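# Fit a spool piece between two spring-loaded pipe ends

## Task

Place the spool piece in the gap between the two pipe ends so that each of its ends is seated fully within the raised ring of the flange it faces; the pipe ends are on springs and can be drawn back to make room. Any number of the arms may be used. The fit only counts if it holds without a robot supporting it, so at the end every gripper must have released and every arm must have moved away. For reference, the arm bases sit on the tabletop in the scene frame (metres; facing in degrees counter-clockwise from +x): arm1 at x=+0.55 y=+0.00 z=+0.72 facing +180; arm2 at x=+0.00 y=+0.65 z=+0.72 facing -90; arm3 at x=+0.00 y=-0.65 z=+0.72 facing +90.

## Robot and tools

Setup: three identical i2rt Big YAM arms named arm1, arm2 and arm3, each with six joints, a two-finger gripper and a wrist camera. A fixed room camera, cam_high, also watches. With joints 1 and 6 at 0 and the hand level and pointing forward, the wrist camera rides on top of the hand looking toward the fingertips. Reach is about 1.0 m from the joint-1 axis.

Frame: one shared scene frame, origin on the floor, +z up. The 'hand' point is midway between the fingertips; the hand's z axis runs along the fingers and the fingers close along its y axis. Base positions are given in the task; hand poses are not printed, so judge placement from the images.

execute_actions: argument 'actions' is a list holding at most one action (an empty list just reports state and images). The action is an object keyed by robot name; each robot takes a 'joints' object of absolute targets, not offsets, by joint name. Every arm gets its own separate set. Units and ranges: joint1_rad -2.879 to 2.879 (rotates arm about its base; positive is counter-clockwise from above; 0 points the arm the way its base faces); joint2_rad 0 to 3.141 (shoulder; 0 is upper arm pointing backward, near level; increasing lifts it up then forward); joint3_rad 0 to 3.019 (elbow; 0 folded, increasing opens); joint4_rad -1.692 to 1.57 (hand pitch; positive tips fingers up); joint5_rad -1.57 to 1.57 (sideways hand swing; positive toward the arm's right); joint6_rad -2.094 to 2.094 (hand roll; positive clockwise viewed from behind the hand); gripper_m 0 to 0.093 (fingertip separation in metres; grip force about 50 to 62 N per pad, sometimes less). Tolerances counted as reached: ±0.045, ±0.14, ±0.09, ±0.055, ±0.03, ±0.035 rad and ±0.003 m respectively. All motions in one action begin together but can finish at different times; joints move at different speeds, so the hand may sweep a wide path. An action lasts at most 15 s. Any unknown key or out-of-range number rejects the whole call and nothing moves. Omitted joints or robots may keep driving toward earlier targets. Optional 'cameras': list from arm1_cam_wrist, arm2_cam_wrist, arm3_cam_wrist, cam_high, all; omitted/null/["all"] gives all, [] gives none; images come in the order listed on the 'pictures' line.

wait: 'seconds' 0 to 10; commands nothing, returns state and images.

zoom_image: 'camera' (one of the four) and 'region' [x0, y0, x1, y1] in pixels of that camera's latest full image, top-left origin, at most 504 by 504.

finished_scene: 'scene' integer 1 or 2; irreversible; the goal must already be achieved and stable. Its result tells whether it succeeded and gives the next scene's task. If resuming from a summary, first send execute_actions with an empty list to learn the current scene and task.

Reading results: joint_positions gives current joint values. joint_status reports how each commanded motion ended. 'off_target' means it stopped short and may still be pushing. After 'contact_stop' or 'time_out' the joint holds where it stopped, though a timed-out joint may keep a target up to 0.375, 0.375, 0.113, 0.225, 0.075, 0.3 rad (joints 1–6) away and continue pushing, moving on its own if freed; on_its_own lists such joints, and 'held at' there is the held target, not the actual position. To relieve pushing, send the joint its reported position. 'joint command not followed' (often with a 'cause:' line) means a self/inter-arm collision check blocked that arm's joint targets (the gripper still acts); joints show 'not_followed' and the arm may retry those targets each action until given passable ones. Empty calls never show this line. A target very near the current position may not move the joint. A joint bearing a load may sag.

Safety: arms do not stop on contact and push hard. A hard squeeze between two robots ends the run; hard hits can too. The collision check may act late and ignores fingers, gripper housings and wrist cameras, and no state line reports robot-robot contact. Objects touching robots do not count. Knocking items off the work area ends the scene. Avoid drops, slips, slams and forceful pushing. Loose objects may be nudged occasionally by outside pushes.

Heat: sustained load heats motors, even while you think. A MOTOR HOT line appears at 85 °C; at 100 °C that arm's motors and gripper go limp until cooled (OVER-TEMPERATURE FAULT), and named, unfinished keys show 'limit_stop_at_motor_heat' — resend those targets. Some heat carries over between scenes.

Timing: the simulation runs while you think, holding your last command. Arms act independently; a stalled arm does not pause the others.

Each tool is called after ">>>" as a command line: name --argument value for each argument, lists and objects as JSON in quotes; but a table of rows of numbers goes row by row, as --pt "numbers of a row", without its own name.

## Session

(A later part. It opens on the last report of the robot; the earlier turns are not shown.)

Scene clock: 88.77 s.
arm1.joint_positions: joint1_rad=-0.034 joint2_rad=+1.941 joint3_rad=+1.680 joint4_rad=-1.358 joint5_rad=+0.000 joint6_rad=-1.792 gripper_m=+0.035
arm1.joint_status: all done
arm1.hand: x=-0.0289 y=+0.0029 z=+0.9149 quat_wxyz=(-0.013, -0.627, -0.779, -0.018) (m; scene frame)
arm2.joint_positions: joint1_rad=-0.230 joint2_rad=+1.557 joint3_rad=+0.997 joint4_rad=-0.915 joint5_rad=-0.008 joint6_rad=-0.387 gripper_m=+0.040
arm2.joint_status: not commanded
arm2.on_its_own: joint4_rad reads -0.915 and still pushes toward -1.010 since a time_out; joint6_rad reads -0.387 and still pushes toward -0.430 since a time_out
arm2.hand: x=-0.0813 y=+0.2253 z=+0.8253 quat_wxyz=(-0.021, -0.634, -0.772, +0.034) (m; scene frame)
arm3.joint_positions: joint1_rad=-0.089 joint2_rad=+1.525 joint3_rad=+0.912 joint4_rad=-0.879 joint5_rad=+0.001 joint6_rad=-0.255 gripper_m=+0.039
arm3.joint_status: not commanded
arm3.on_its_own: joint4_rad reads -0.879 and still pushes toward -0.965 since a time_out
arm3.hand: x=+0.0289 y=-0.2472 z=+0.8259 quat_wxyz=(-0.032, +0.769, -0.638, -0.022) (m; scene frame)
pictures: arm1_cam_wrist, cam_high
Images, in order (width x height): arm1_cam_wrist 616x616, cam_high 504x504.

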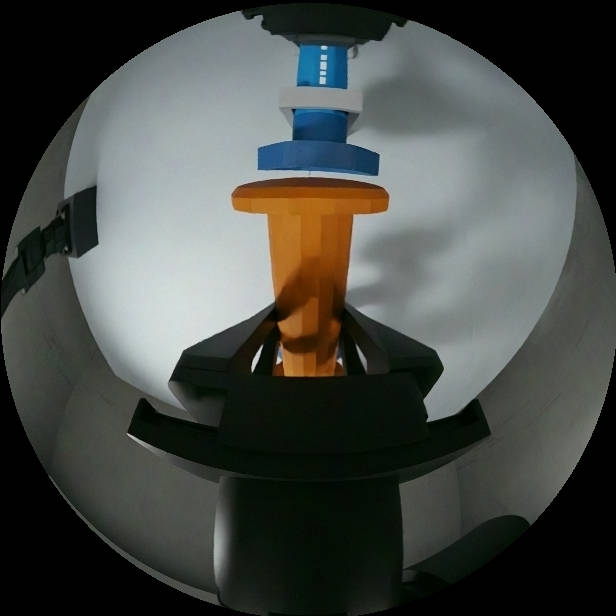

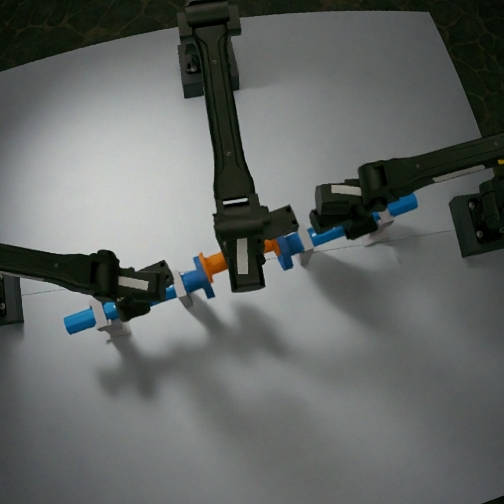

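>>> execute_actions --actions '[{"arm2":{"joints":{"joint2_rad":1.46,"joint3_rad":0.88}},"arm3":{"joints":{"joint2_rad":1.44,"joint3_rad":0.81}}}]' --cameras '[]'

>>> execute_actions --actions '[{"arm1":{"joints":{"joint2_rad":1.94,"joint3_rad":1.625,"joint4_rad":-1.275}}}]' --cameras '["arm1_cam_wrist","cam_high"]'

>>> zoom_image --camera "cam_high" --region '[160,180,340,320]'

Scene clock: 93.77 s.
arm1.joint_positions: joint1_rad=-0.034 joint2_rad=+1.941 joint3_rad=+1.680 joint4_rad=-1.358 joint5_rad=+0.000 joint6_rad=-1.792 gripper_m=+0.035
arm1.joint_status: not commanded
arm1.hand: x=-0.0289 y=+0.0029 z=+0.9149 quat_wxyz=(-0.013, -0.627, -0.779, -0.018) (m; scene frame)
arm2.joint_positions: joint1_rad=-0.231 joint2_rad=+1.535 joint3_rad=+0.968 joint4_rad=-0.873 joint5_rad=-0.009 joint6_rad=-0.383 gripper_m=+0.039
arm2.joint_status: all done
arm2.on_its_own: joint4_rad reads -0.873 and still pushes toward -1.010 since a time_out; joint6_rad reads -0.383 and still pushes toward -0.430 since a time_out
arm2.hand: x=-0.0813 y=+0.2261 z=+0.8254 quat_wxyz=(-0.031, -0.635, -0.770, +0.049) (m; scene frame)
arm3.joint_positions: joint1_rad=-0.089 joint2_rad=+1.508 joint3_rad=+0.890 joint4_rad=-0.847 joint5_rad=+0.001 joint6_rad=-0.255 gripper_m=+0.039
arm3.joint_status: all done
arm3.on_its_own: joint4_rad reads -0.847 and still pushes toward -0.965 since a time_out
arm3.hand: x=+0.0289 y=-0.2479 z=+0.8258 quat_wxyz=(-0.043, +0.768, -0.638, -0.030) (m; scene frame)
pictures: none
No camera images: the call's "cameras" was empty. Leave "cameras" out to get every camera's image.

Scene clock: 94.63 s.
arm1.joint_positions: joint1_rad=-0.028 joint2_rad=+1.944 joint3_rad=+1.621 joint4_rad=-1.288 joint5_rad=+0.000 joint6_rad=-1.792 gripper_m=+0.035
arm1.joint_status: all done
arm1.hand: x=-0.0249 y=-0.0002 z=+0.8913 quat_wxyz=(-0.010, -0.625, -0.780, -0.016) (m; scene frame)
arm2.joint_positions: joint1_rad=-0.231 joint2_rad=+1.535 joint3_rad=+0.968 joint4_rad=-0.873 joint5_rad=-0.009 joint6_rad=-0.383 gripper_m=+0.039
arm2.joint_status: not commanded
arm2.on_its_own: joint4_rad reads -0.873 and still pushes toward -1.010 since a time_out; joint6_rad reads -0.383 and still pushes toward -0.430 since a time_out
arm2.hand: x=-0.0813 y=+0.2261 z=+0.8254 quat_wxyz=(-0.031, -0.635, -0.770, +0.049) (m; scene frame)
arm3.joint_positions: joint1_rad=-0.089 joint2_rad=+1.508 joint3_rad=+0.890 joint4_rad=-0.847 joint5_rad=+0.001 joint6_rad=-0.255 gripper_m=+0.039
arm3.joint_status: not commanded
arm3.on_its_own: joint4_rad reads -0.847 and still pushes toward -0.965 since a time_out
arm3.hand: x=+0.0289 y=-0.2479 z=+0.8258 quat_wxyz=(-0.043, +0.768, -0.638, -0.030) (m; scene frame)
pictures: arm1_cam_wrist, cam_high
Images, in order (width x height): arm1_cam_wrist 616x616, cam_high 504x504.

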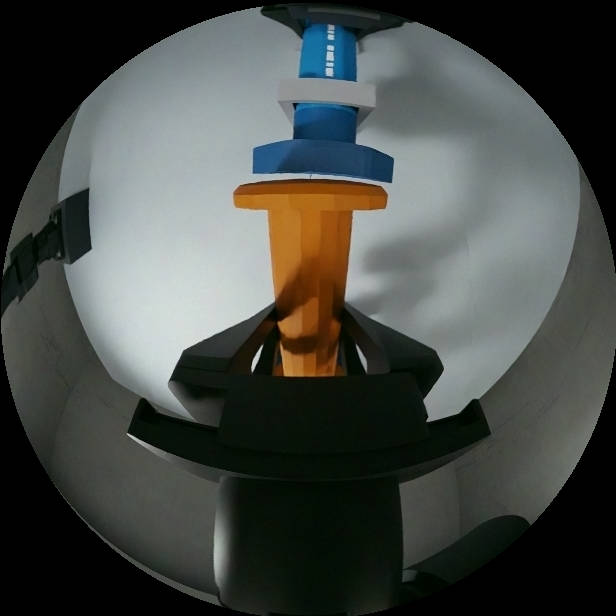

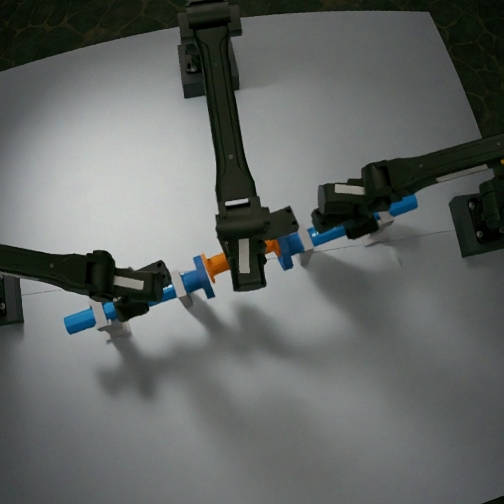

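Region (160, 180, 340, 320) of cam_high's 504x504 image, scaled by 2.800, with more detail than that image has.

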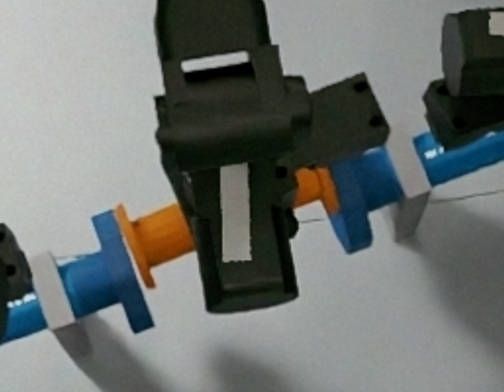

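>>> execute_actions --actions '[{"arm1":{"joints":{"joint1_rad":-0.04,"joint3_rad":1.54,"joint4_rad":-1.138}}}]' --cameras '["arm1_cam_wrist","cam_high"]'

>>> zoom_image --camera "cam_high" --region '[160,180,340,320]'

Scene clock: 100.37 s.
arm1.joint_positions: joint1_rad=-0.030 joint2_rad=+1.949 joint3_rad=+1.532 joint4_rad=-1.158 joint5_rad=-0.003 joint6_rad=-1.792 gripper_m=+0.035
arm1.joint_status: all done
arm1.hand: x=-0.0228 y=+0.0007 z=+0.8568 quat_wxyz=(+0.003, -0.626, -0.780, -0.003) (m; scene frame)
arm2.joint_positions: joint1_rad=-0.231 joint2_rad=+1.535 joint3_rad=+0.968 joint4_rad=-0.873 joint5_rad=-0.009 joint6_rad=-0.383 gripper_m=+0.039
arm2.joint_status: not commanded
arm2.on_its_own: joint4_rad reads -0.873 and still pushes toward -1.010 since a time_out; joint6_rad reads -0.383 and still pushes toward -0.430 since a time_out
arm2.hand: x=-0.0813 y=+0.2261 z=+0.8254 quat_wxyz=(-0.031, -0.635, -0.770, +0.049) (m; scene frame)
arm3.joint_positions: joint1_rad=-0.089 joint2_rad=+1.508 joint3_rad=+0.890 joint4_rad=-0.847 joint5_rad=+0.001 joint6_rad=-0.255 gripper_m=+0.039
arm3.joint_status: not commanded
arm3.on_its_own: joint4_rad reads -0.847 and still pushes toward -0.965 since a time_out
arm3.hand: x=+0.0289 y=-0.2479 z=+0.8258 quat_wxyz=(-0.043, +0.768, -0.638, -0.030) (m; scene frame)
pictures: arm1_cam_wrist, cam_high
Images, in order (width x height): arm1_cam_wrist 616x616, cam_high 504x504.

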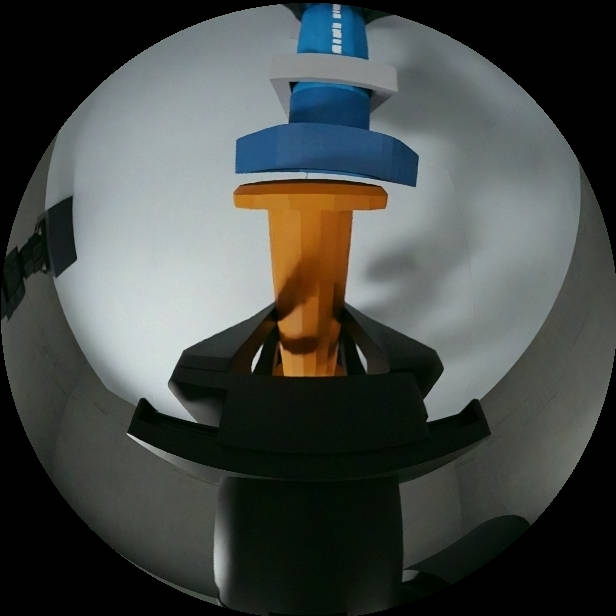

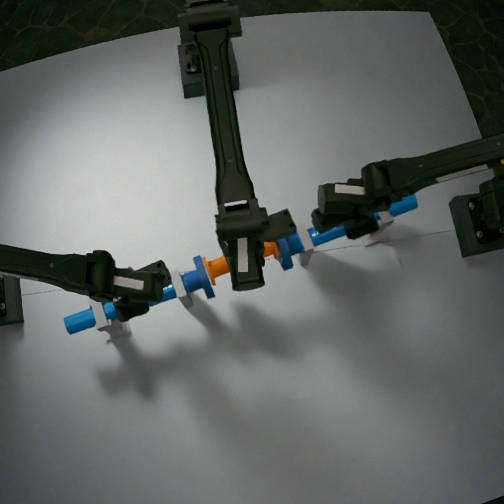

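Region (160, 180, 340, 320) of cam_high's 504x504 image, scaled by 2.800, with more detail than that image has.

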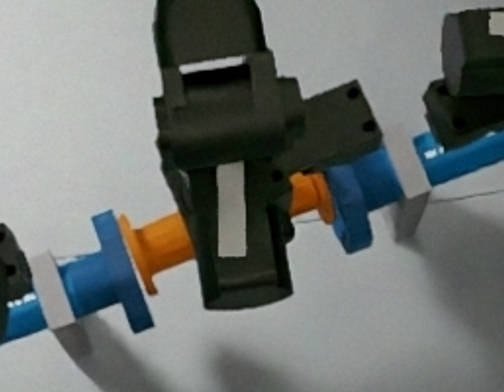

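>>> execute_actions --actions '[{"arm1":{"joints":{"joint3_rad":1.457,"joint4_rad":-0.995}}}]' --cameras '["arm1_cam_wrist","cam_high"]'

>>> zoom_image --camera "cam_high" --region '[160,180,340,320]'

Scene clock: 104.87 s.
arm1.joint_positions: joint1_rad=-0.030 joint2_rad=+1.949 joint3_rad=+1.449 joint4_rad=-1.010 joint5_rad=-0.003 joint6_rad=-1.792 gripper_m=+0.035
arm1.joint_status: all done
arm1.hand: x=-0.0245 y=+0.0012 z=+0.8282 quat_wxyz=(+0.028, -0.625, -0.780, +0.016) (m; scene frame)
arm2.joint_positions: joint1_rad=-0.231 joint2_rad=+1.535 joint3_rad=+0.968 joint4_rad=-0.873 joint5_rad=-0.009 joint6_rad=-0.383 gripper_m=+0.039
arm2.joint_status: not commanded
arm2.on_its_own: joint4_rad reads -0.873 and still pushes toward -1.010 since a time_out; joint6_rad reads -0.383 and still pushes toward -0.430 since a time_out
arm2.hand: x=-0.0813 y=+0.2261 z=+0.8254 quat_wxyz=(-0.031, -0.635, -0.770, +0.049) (m; scene frame)
arm3.joint_positions: joint1_rad=-0.089 joint2_rad=+1.508 joint3_rad=+0.890 joint4_rad=-0.847 joint5_rad=+0.001 joint6_rad=-0.255 gripper_m=+0.039
arm3.joint_status: not commanded
arm3.on_its_own: joint4_rad reads -0.847 and still pushes toward -0.965 since a time_out
arm3.hand: x=+0.0289 y=-0.2479 z=+0.8258 quat_wxyz=(-0.043, +0.768, -0.638, -0.030) (m; scene frame)
pictures: arm1_cam_wrist, cam_high
Images, in order (width x height): arm1_cam_wrist 616x616, cam_high 504x504.

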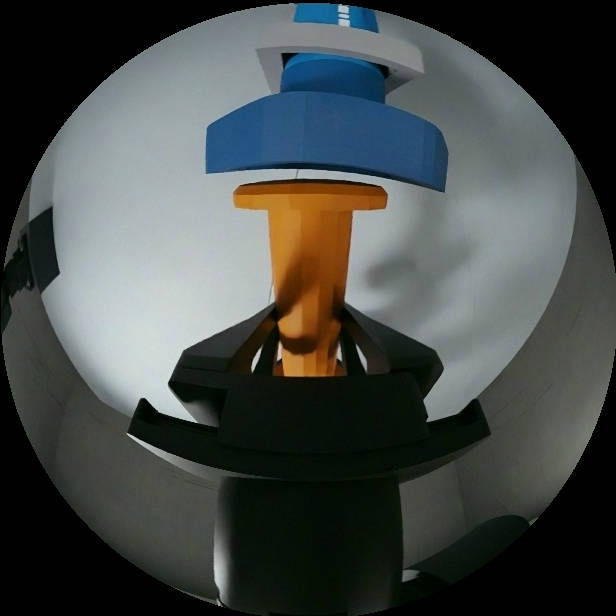

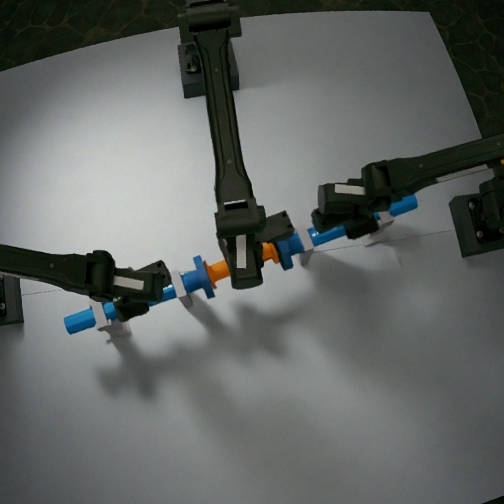

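Region (160, 180, 340, 320) of cam_high's 504x504 image, scaled by 2.800, with more detail than that image has.

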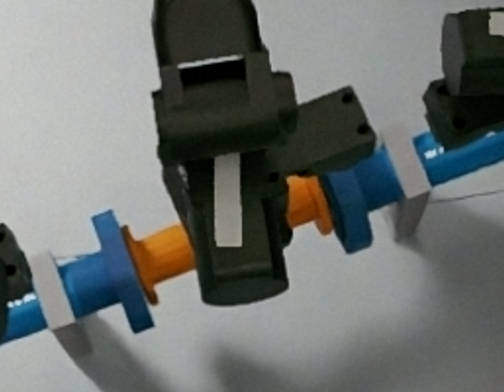

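>>> execute_actions --actions '[{"arm1":{"joints":{"joint3_rad":1.478}}}]' --cameras '["arm1_cam_wrist","cam_high"]'

>>> zoom_image --camera "cam_high" --region '[180,200,310,300]'

Scene clock: 113.07 s.
arm1.joint_positions: joint1_rad=-0.030 joint2_rad=+1.949 joint3_rad=+1.449 joint4_rad=-1.010 joint5_rad=-0.003 joint6_rad=-1.792 gripper_m=+0.035
arm1.joint_status: all done
arm1.hand: x=-0.0245 y=+0.0012 z=+0.8282 quat_wxyz=(+0.028, -0.625, -0.780, +0.016) (m; scene frame)
arm2.joint_positions: joint1_rad=-0.231 joint2_rad=+1.535 joint3_rad=+0.968 joint4_rad=-0.873 joint5_rad=-0.009 joint6_rad=-0.383 gripper_m=+0.039
arm2.joint_status: not commanded
arm2.on_its_own: joint4_rad reads -0.873 and still pushes toward -1.010 since a time_out; joint6_rad reads -0.383 and still pushes toward -0.430 since a time_out
arm2.hand: x=-0.0813 y=+0.2261 z=+0.8254 quat_wxyz=(-0.031, -0.635, -0.770, +0.049) (m; scene frame)
arm3.joint_positions: joint1_rad=-0.089 joint2_rad=+1.508 joint3_rad=+0.890 joint4_rad=-0.847 joint5_rad=+0.001 joint6_rad=-0.255 gripper_m=+0.039
arm3.joint_status: not commanded
arm3.on_its_own: joint4_rad reads -0.847 and still pushes toward -0.965 since a time_out
arm3.hand: x=+0.0289 y=-0.2479 z=+0.8258 quat_wxyz=(-0.043, +0.768, -0.638, -0.030) (m; scene frame)
pictures: arm1_cam_wrist, cam_high
Images, in order (width x height): arm1_cam_wrist 616x616, cam_high 504x504.

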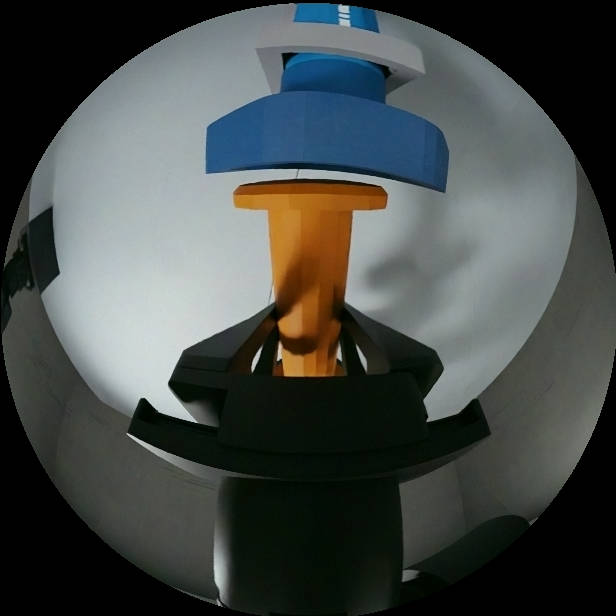

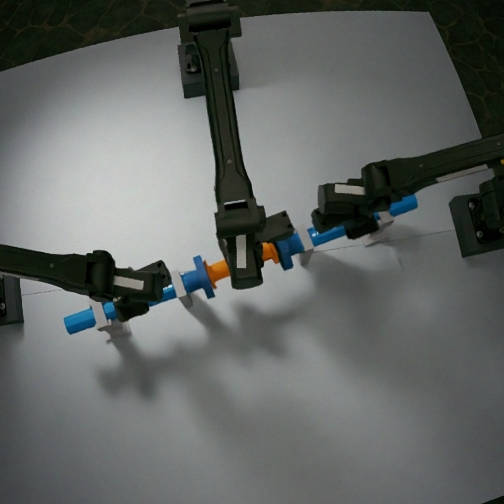

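Region (180, 200, 310, 300) of cam_high's 504x504 image, scaled by 3.877, with more detail than that image has; it fills the top 388 rows of this view, and the rest is white.

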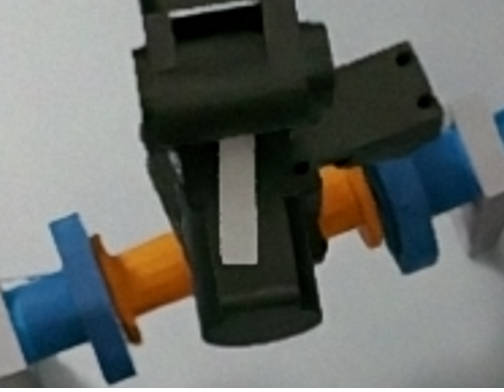

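>>> execute_actions --actions '[{"arm1":{"joints":{"joint3_rad":1.505}}}]' --cameras '["arm1_cam_wrist","cam_high"]'

>>> zoom_image --camera "cam_high" --region '[180,200,310,300]'

Scene clock: 117.97 s.
arm1.joint_positions: joint1_rad=-0.030 joint2_rad=+1.949 joint3_rad=+1.449 joint4_rad=-1.010 joint5_rad=-0.003 joint6_rad=-1.792 gripper_m=+0.035
arm1.joint_status: all done
arm1.hand: x=-0.0245 y=+0.0012 z=+0.8282 quat_wxyz=(+0.028, -0.625, -0.780, +0.016) (m; scene frame)
arm2.joint_positions: joint1_rad=-0.231 joint2_rad=+1.535 joint3_rad=+0.968 joint4_rad=-0.873 joint5_rad=-0.009 joint6_rad=-0.383 gripper_m=+0.039
arm2.joint_status: not commanded
arm2.on_its_own: joint4_rad reads -0.873 and still pushes toward -1.010 since a time_out; joint6_rad reads -0.383 and still pushes toward -0.430 since a time_out
arm2.hand: x=-0.0813 y=+0.2261 z=+0.8254 quat_wxyz=(-0.031, -0.635, -0.770, +0.049) (m; scene frame)
arm3.joint_positions: joint1_rad=-0.089 joint2_rad=+1.508 joint3_rad=+0.890 joint4_rad=-0.847 joint5_rad=+0.001 joint6_rad=-0.255 gripper_m=+0.039
arm3.joint_status: not commanded
arm3.on_its_own: joint4_rad reads -0.847 and still pushes toward -0.965 since a time_out
arm3.hand: x=+0.0289 y=-0.2479 z=+0.8258 quat_wxyz=(-0.043, +0.768, -0.638, -0.030) (m; scene frame)
pictures: arm1_cam_wrist, cam_high
Images, in order (width x height): arm1_cam_wrist 616x616, cam_high 504x504.

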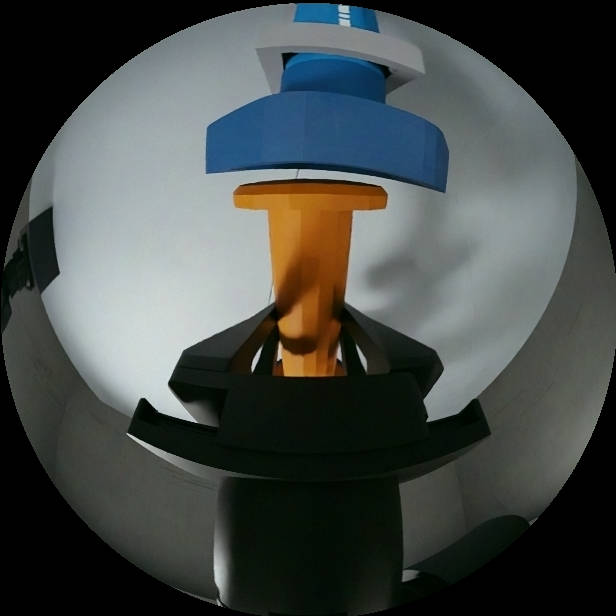

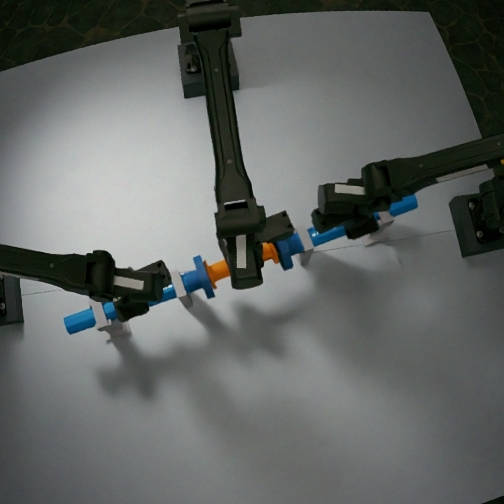

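Region (180, 200, 310, 300) of cam_high's 504x504 image, scaled by 3.877, with more detail than that image has; it fills the top 388 rows of this view, and the rest is white.

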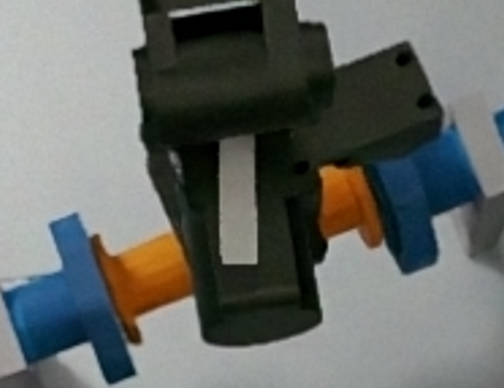

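>>> execute_actions --actions '[{"arm1":{"joints":{"joint3_rad":1.525}}}]' --cameras '["arm1_cam_wrist","cam_high"]'

>>> zoom_image --camera "cam_high" --region '[180,200,310,300]'

Scene clock: 120.23 s.
arm1.joint_positions: joint1_rad=-0.030 joint2_rad=+1.949 joint3_rad=+1.465 joint4_rad=-1.010 joint5_rad=-0.003 joint6_rad=-1.792 gripper_m=+0.035
arm1.joint_status: all done
arm1.hand: x=-0.0315 y=+0.0012 z=+0.8340 quat_wxyz=(+0.035, -0.625, -0.780, +0.022) (m; scene frame)
arm2.joint_positions: joint1_rad=-0.231 joint2_rad=+1.535 joint3_rad=+0.968 joint4_rad=-0.873 joint5_rad=-0.009 joint6_rad=-0.383 gripper_m=+0.039
arm2.joint_status: not commanded
arm2.on_its_own: joint4_rad reads -0.873 and still pushes toward -1.010 since a time_out; joint6_rad reads -0.383 and still pushes toward -0.430 since a time_out
arm2.hand: x=-0.0813 y=+0.2261 z=+0.8254 quat_wxyz=(-0.031, -0.635, -0.770, +0.049) (m; scene frame)
arm3.joint_positions: joint1_rad=-0.089 joint2_rad=+1.508 joint3_rad=+0.890 joint4_rad=-0.847 joint5_rad=+0.001 joint6_rad=-0.255 gripper_m=+0.039
arm3.joint_status: not commanded
arm3.on_its_own: joint4_rad reads -0.847 and still pushes toward -0.965 since a time_out
arm3.hand: x=+0.0289 y=-0.2479 z=+0.8258 quat_wxyz=(-0.043, +0.768, -0.638, -0.030) (m; scene frame)
pictures: arm1_cam_wrist, cam_high
Images, in order (width x height): arm1_cam_wrist 616x616, cam_high 504x504.

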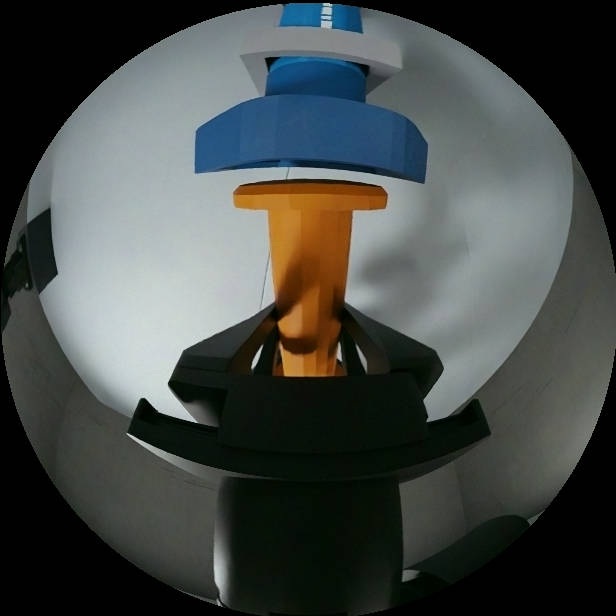

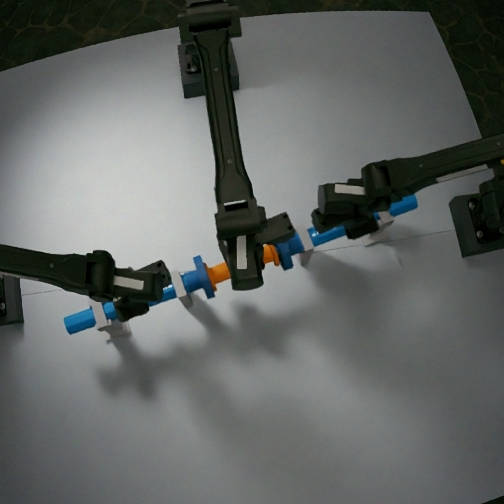

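Region (180, 200, 310, 300) of cam_high's 504x504 image, scaled by 3.877, with more detail than that image has; it fills the top 388 rows of this view, and the rest is white.

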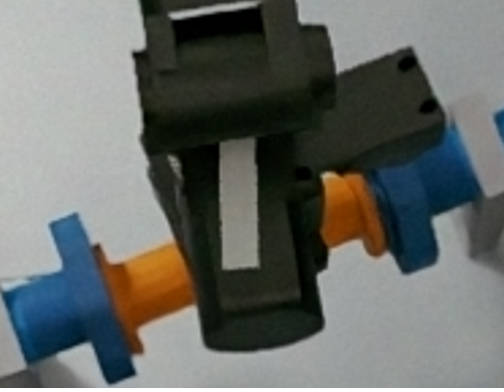

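>>> execute_actions --actions '[{"arm2":{"joints":{"joint1_rad":-0.222,"joint2_rad":1.62,"joint3_rad":1.08,"joint4_rad":-0.97,"joint6_rad":-0.395}},"arm3":{"joints":{"joint2_rad":1.58,"joint3_rad":0.985,"joint4_rad":-0.93}}}]'

>>> zoom_image --camera "cam_high" --region '[180,200,310,300]'

Scene clock: 123.23 s.
arm1.joint_positions: joint1_rad=-0.029 joint2_rad=+1.951 joint3_rad=+1.465 joint4_rad=-1.010 joint5_rad=-0.007 joint6_rad=-1.792 gripper_m=+0.035
arm1.joint_status: not commanded
arm1.hand: x=-0.0314 y=-0.0002 z=+0.8332 quat_wxyz=(+0.033, -0.625, -0.780, +0.023) (m; scene frame)
arm2.joint_positions: joint1_rad=-0.229 joint2_rad=+1.590 joint3_rad=+1.040 joint4_rad=-0.958 joint5_rad=-0.011 joint6_rad=-0.377 gripper_m=+0.039
arm2.joint_status: all done
arm2.hand: x=-0.0816 y=+0.2188 z=+0.8253 quat_wxyz=(-0.015, -0.638, -0.770, +0.018) (m; scene frame)
arm3.joint_positions: joint1_rad=-0.089 joint2_rad=+1.560 joint3_rad=+0.953 joint4_rad=-0.889 joint5_rad=-0.011 joint6_rad=-0.259 gripper_m=+0.039
arm3.joint_status: all done
arm3.hand: x=+0.0278 y=-0.2333 z=+0.8255 quat_wxyz=(-0.027, +0.770, -0.637, -0.026) (m; scene frame)
pictures: arm1_cam_wrist, arm2_cam_wrist, arm3_cam_wrist, cam_high
Images, in order (width x height): arm1_cam_wrist 616x616, arm2_cam_wrist 616x616, arm3_cam_wrist 616x616, cam_high 504x504.

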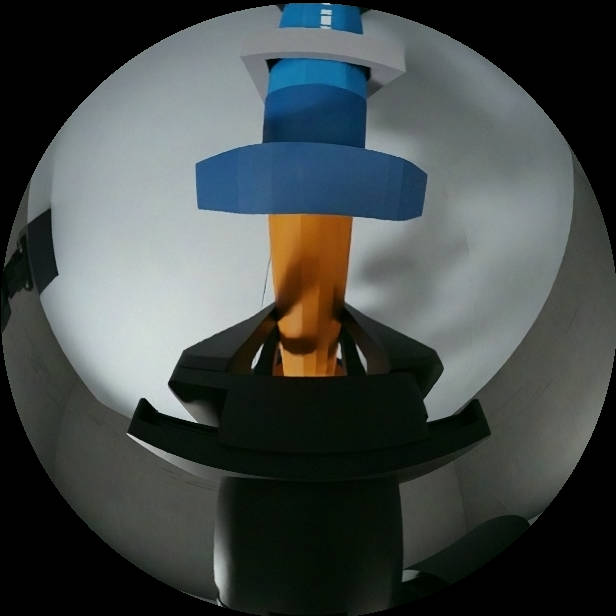

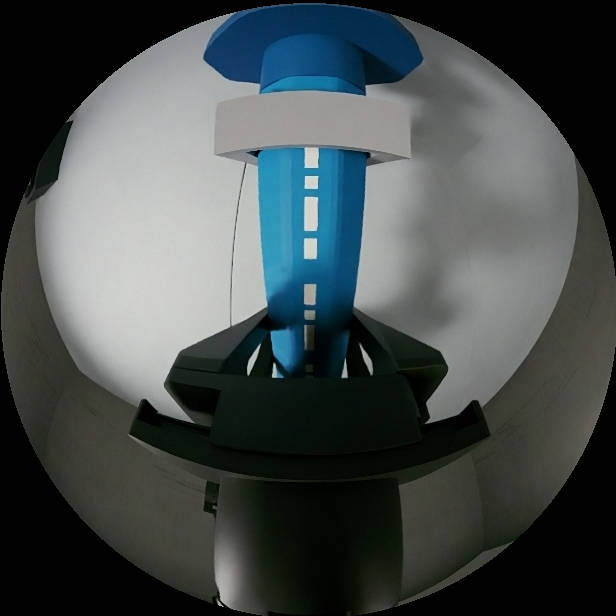

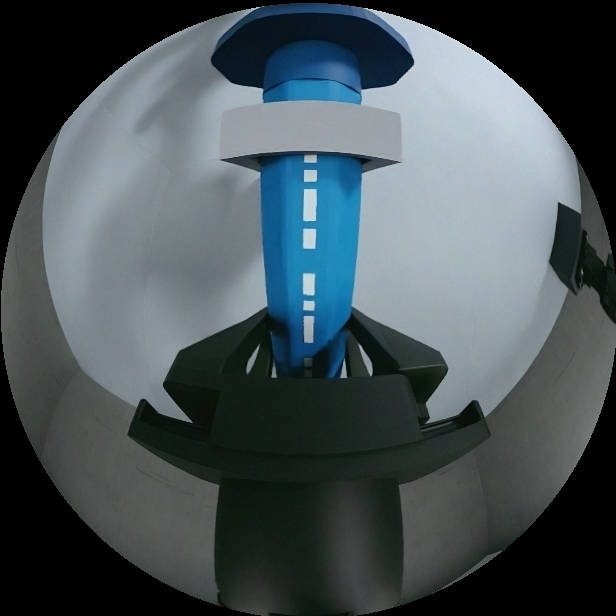

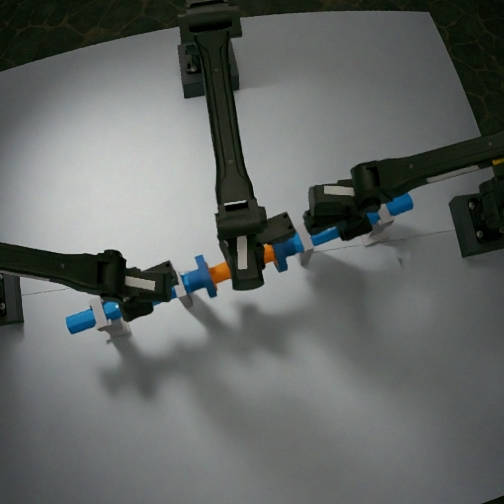

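Region (180, 200, 310, 300) of cam_high's 504x504 image, scaled by 3.877, with more detail than that image has; it fills the top 388 rows of this view, and the rest is white.

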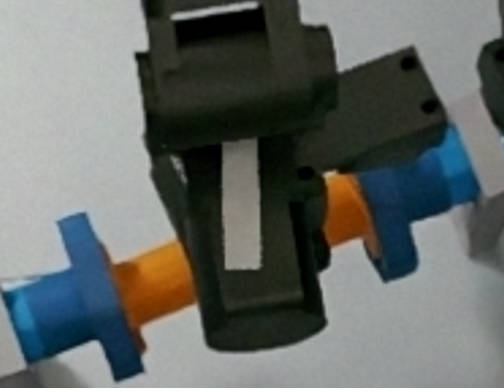

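>>> execute_actions --actions '[{"arm2":{"joints":{"gripper_m":0.09}},"arm3":{"joints":{"gripper_m":0.09,"joint2_rad":1.52,"joint3_rad":0.92}}}]' --cameras '[]'

>>> execute_actions --actions '[{"arm1":{"joints":{"gripper_m":0.09}},"arm2":{"joints":{"joint2_rad":1.2}},"arm3":{"joints":{"joint2_rad":1.2}}}]' --cameras '[]'

>>> execute_actions --actions '[{"arm1":{"joints":{"joint2_rad":1.45}}}]'

>>> zoom_image --camera "arm3_cam_wrist" --region '[230,50,380,210]'

>>> zoom_image --camera "arm2_cam_wrist" --region '[230,50,380,210]'

>>> zoom_image --camera "cam_high" --region '[160,190,330,320]'

Scene clock: 129.03 s.
arm1.joint_positions: joint1_rad=-0.029 joint2_rad=+1.951 joint3_rad=+1.465 joint4_rad=-1.010 joint5_rad=-0.007 joint6_rad=-1.791 gripper_m=+0.035
arm1.joint_status: not commanded
arm1.hand: x=-0.0313 y=-0.0002 z=+0.8330 quat_wxyz=(+0.032, -0.625, -0.780, +0.023) (m; scene frame)
arm2.joint_positions: joint1_rad=-0.229 joint2_rad=+1.611 joint3_rad=+1.040 joint4_rad=-0.961 joint5_rad=-0.003 joint6_rad=-0.384 gripper_m=+0.090
arm2.joint_status: all done
arm2.hand: x=-0.0826 y=+0.2213 z=+0.8170 quat_wxyz=(-0.006, -0.636, -0.772, +0.010) (m; scene frame)
arm3.joint_positions: joint1_rad=-0.089 joint2_rad=+1.528 joint3_rad=+0.926 joint4_rad=-0.913 joint5_rad=-0.003 joint6_rad=-0.272 gripper_m=+0.090
arm3.joint_status: all done
arm3.hand: x=+0.0281 y=-0.2490 z=+0.8287 quat_wxyz=(-0.022, +0.774, -0.632, -0.017) (m; scene frame)
pictures: none
No camera images: the call's "cameras" was empty. Leave "cameras" out to get every camera's image.

Scene clock: 130.37 s.
arm1.joint_positions: joint1_rad=-0.031 joint2_rad=+1.950 joint3_rad=+1.479 joint4_rad=-1.009 joint5_rad=-0.003 joint6_rad=-1.792 gripper_m=+0.090
arm1.joint_status: all done
arm1.hand: x=-0.0374 y=+0.0013 z=+0.8384 quat_wxyz=(+0.040, -0.625, -0.779, +0.026) (m; scene frame)
arm2.joint_positions: joint1_rad=-0.229 joint2_rad=+1.194 joint3_rad=+1.040 joint4_rad=-0.962 joint5_rad=-0.003 joint6_rad=-0.384 gripper_m=+0.090
arm2.joint_status: all done
arm2.hand: x=-0.0818 y=+0.2232 z=+0.9908 quat_wxyz=(-0.104, -0.620, -0.754, +0.191) (m; scene frame)
arm3.joint_positions: joint1_rad=-0.089 joint2_rad=+1.192 joint3_rad=+0.922 joint4_rad=-0.913 joint5_rad=-0.003 joint6_rad=-0.272 gripper_m=+0.090
arm3.joint_status: all done
arm3.hand: x=+0.0284 y=-0.2449 z=+0.9569 quat_wxyz=(-0.157, +0.761, -0.620, -0.112) (m; scene frame)
pictures: none
No camera images: the call's "cameras" was empty. Leave "cameras" out to get every camera's image.

Scene clock: 131.90 s.
arm1.joint_positions: joint1_rad=-0.031 joint2_rad=+1.450 joint3_rad=+1.505 joint4_rad=-1.008 joint5_rad=-0.003 joint6_rad=-1.792 gripper_m=+0.090
arm1.joint_status: all done
arm1.hand: x=-0.0158 y=-0.0022 z=+1.1350 quat_wxyz=(+0.242, -0.594, -0.744, +0.187) (m; scene frame)
arm2.joint_positions: joint1_rad=-0.229 joint2_rad=+1.194 joint3_rad=+1.040 joint4_rad=-0.962 joint5_rad=-0.003 joint6_rad=-0.384 gripper_m=+0.090
arm2.joint_status: not commanded
arm2.hand: x=-0.0818 y=+0.2232 z=+0.9908 quat_wxyz=(-0.104, -0.620, -0.754, +0.191) (m; scene frame)
arm3.joint_positions: joint1_rad=-0.089 joint2_rad=+1.192 joint3_rad=+0.922 joint4_rad=-0.913 joint5_rad=-0.003 joint6_rad=-0.272 gripper_m=+0.090
arm3.joint_status: not commanded
arm3.hand: x=+0.0284 y=-0.2449 z=+0.9569 quat_wxyz=(-0.157, +0.761, -0.620, -0.112) (m; scene frame)
pictures: arm1_cam_wrist, arm2_cam_wrist, arm3_cam_wrist, cam_high
Images, in order (width x height): arm1_cam_wrist 616x616, arm2_cam_wrist 616x616, arm3_cam_wrist 616x616, cam_high 504x504.

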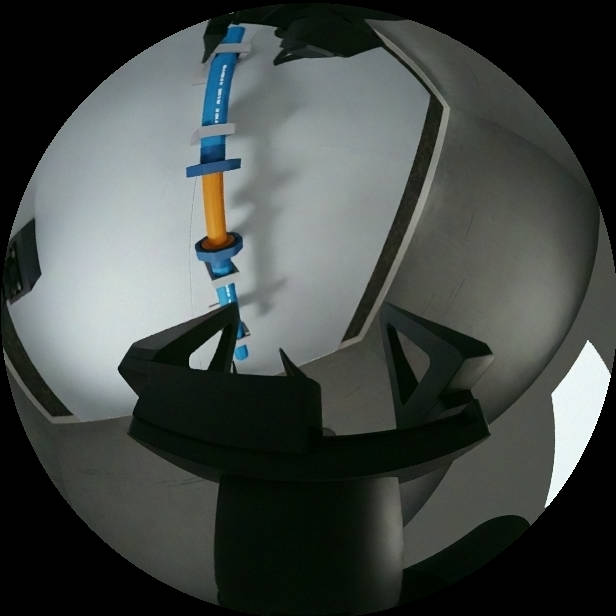

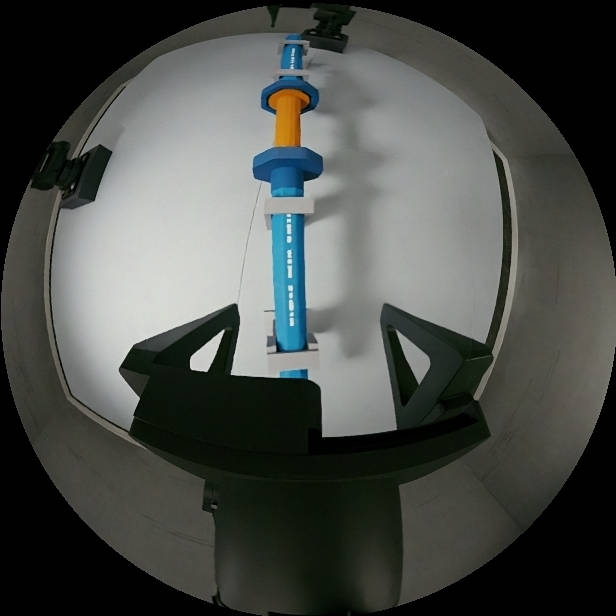

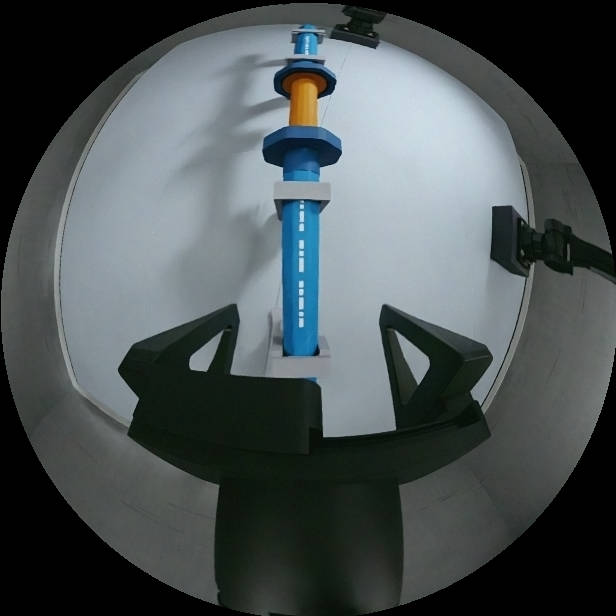

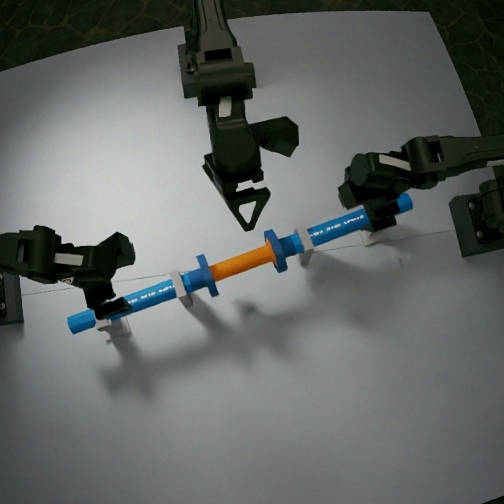

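Region (230, 50, 380, 210) of arm3_cam_wrist's 616x616 image, scaled by 3.150, with more detail than that image has; it fills the left 472 columns of this view, and the rest is white.

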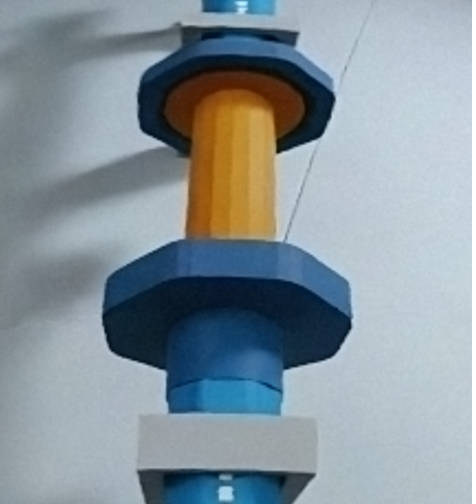

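Region (230, 50, 380, 210) of arm2_cam_wrist's 616x616 image, scaled by 3.150, with more detail than that image has; it fills the left 472 columns of this view, and the rest is white.

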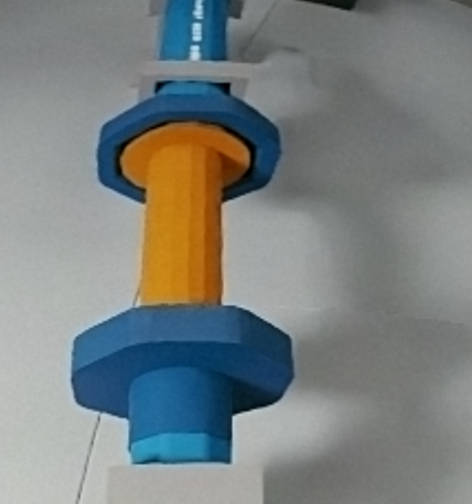

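Region (160, 190, 330, 320) of cam_high's 504x504 image, scaled by 2.965, with more detail than that image has; it fills the top 385 rows of this view, and the rest is white.

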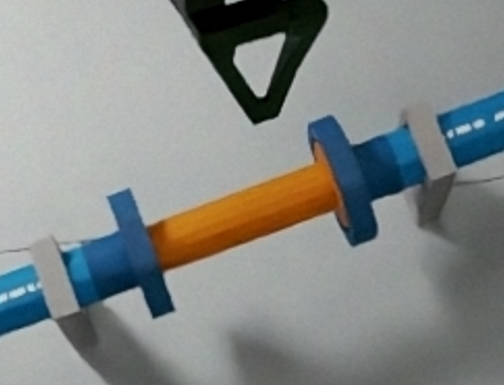

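Both seated.

>>> finished_scene --scene 2

The scene is finished: the task was done.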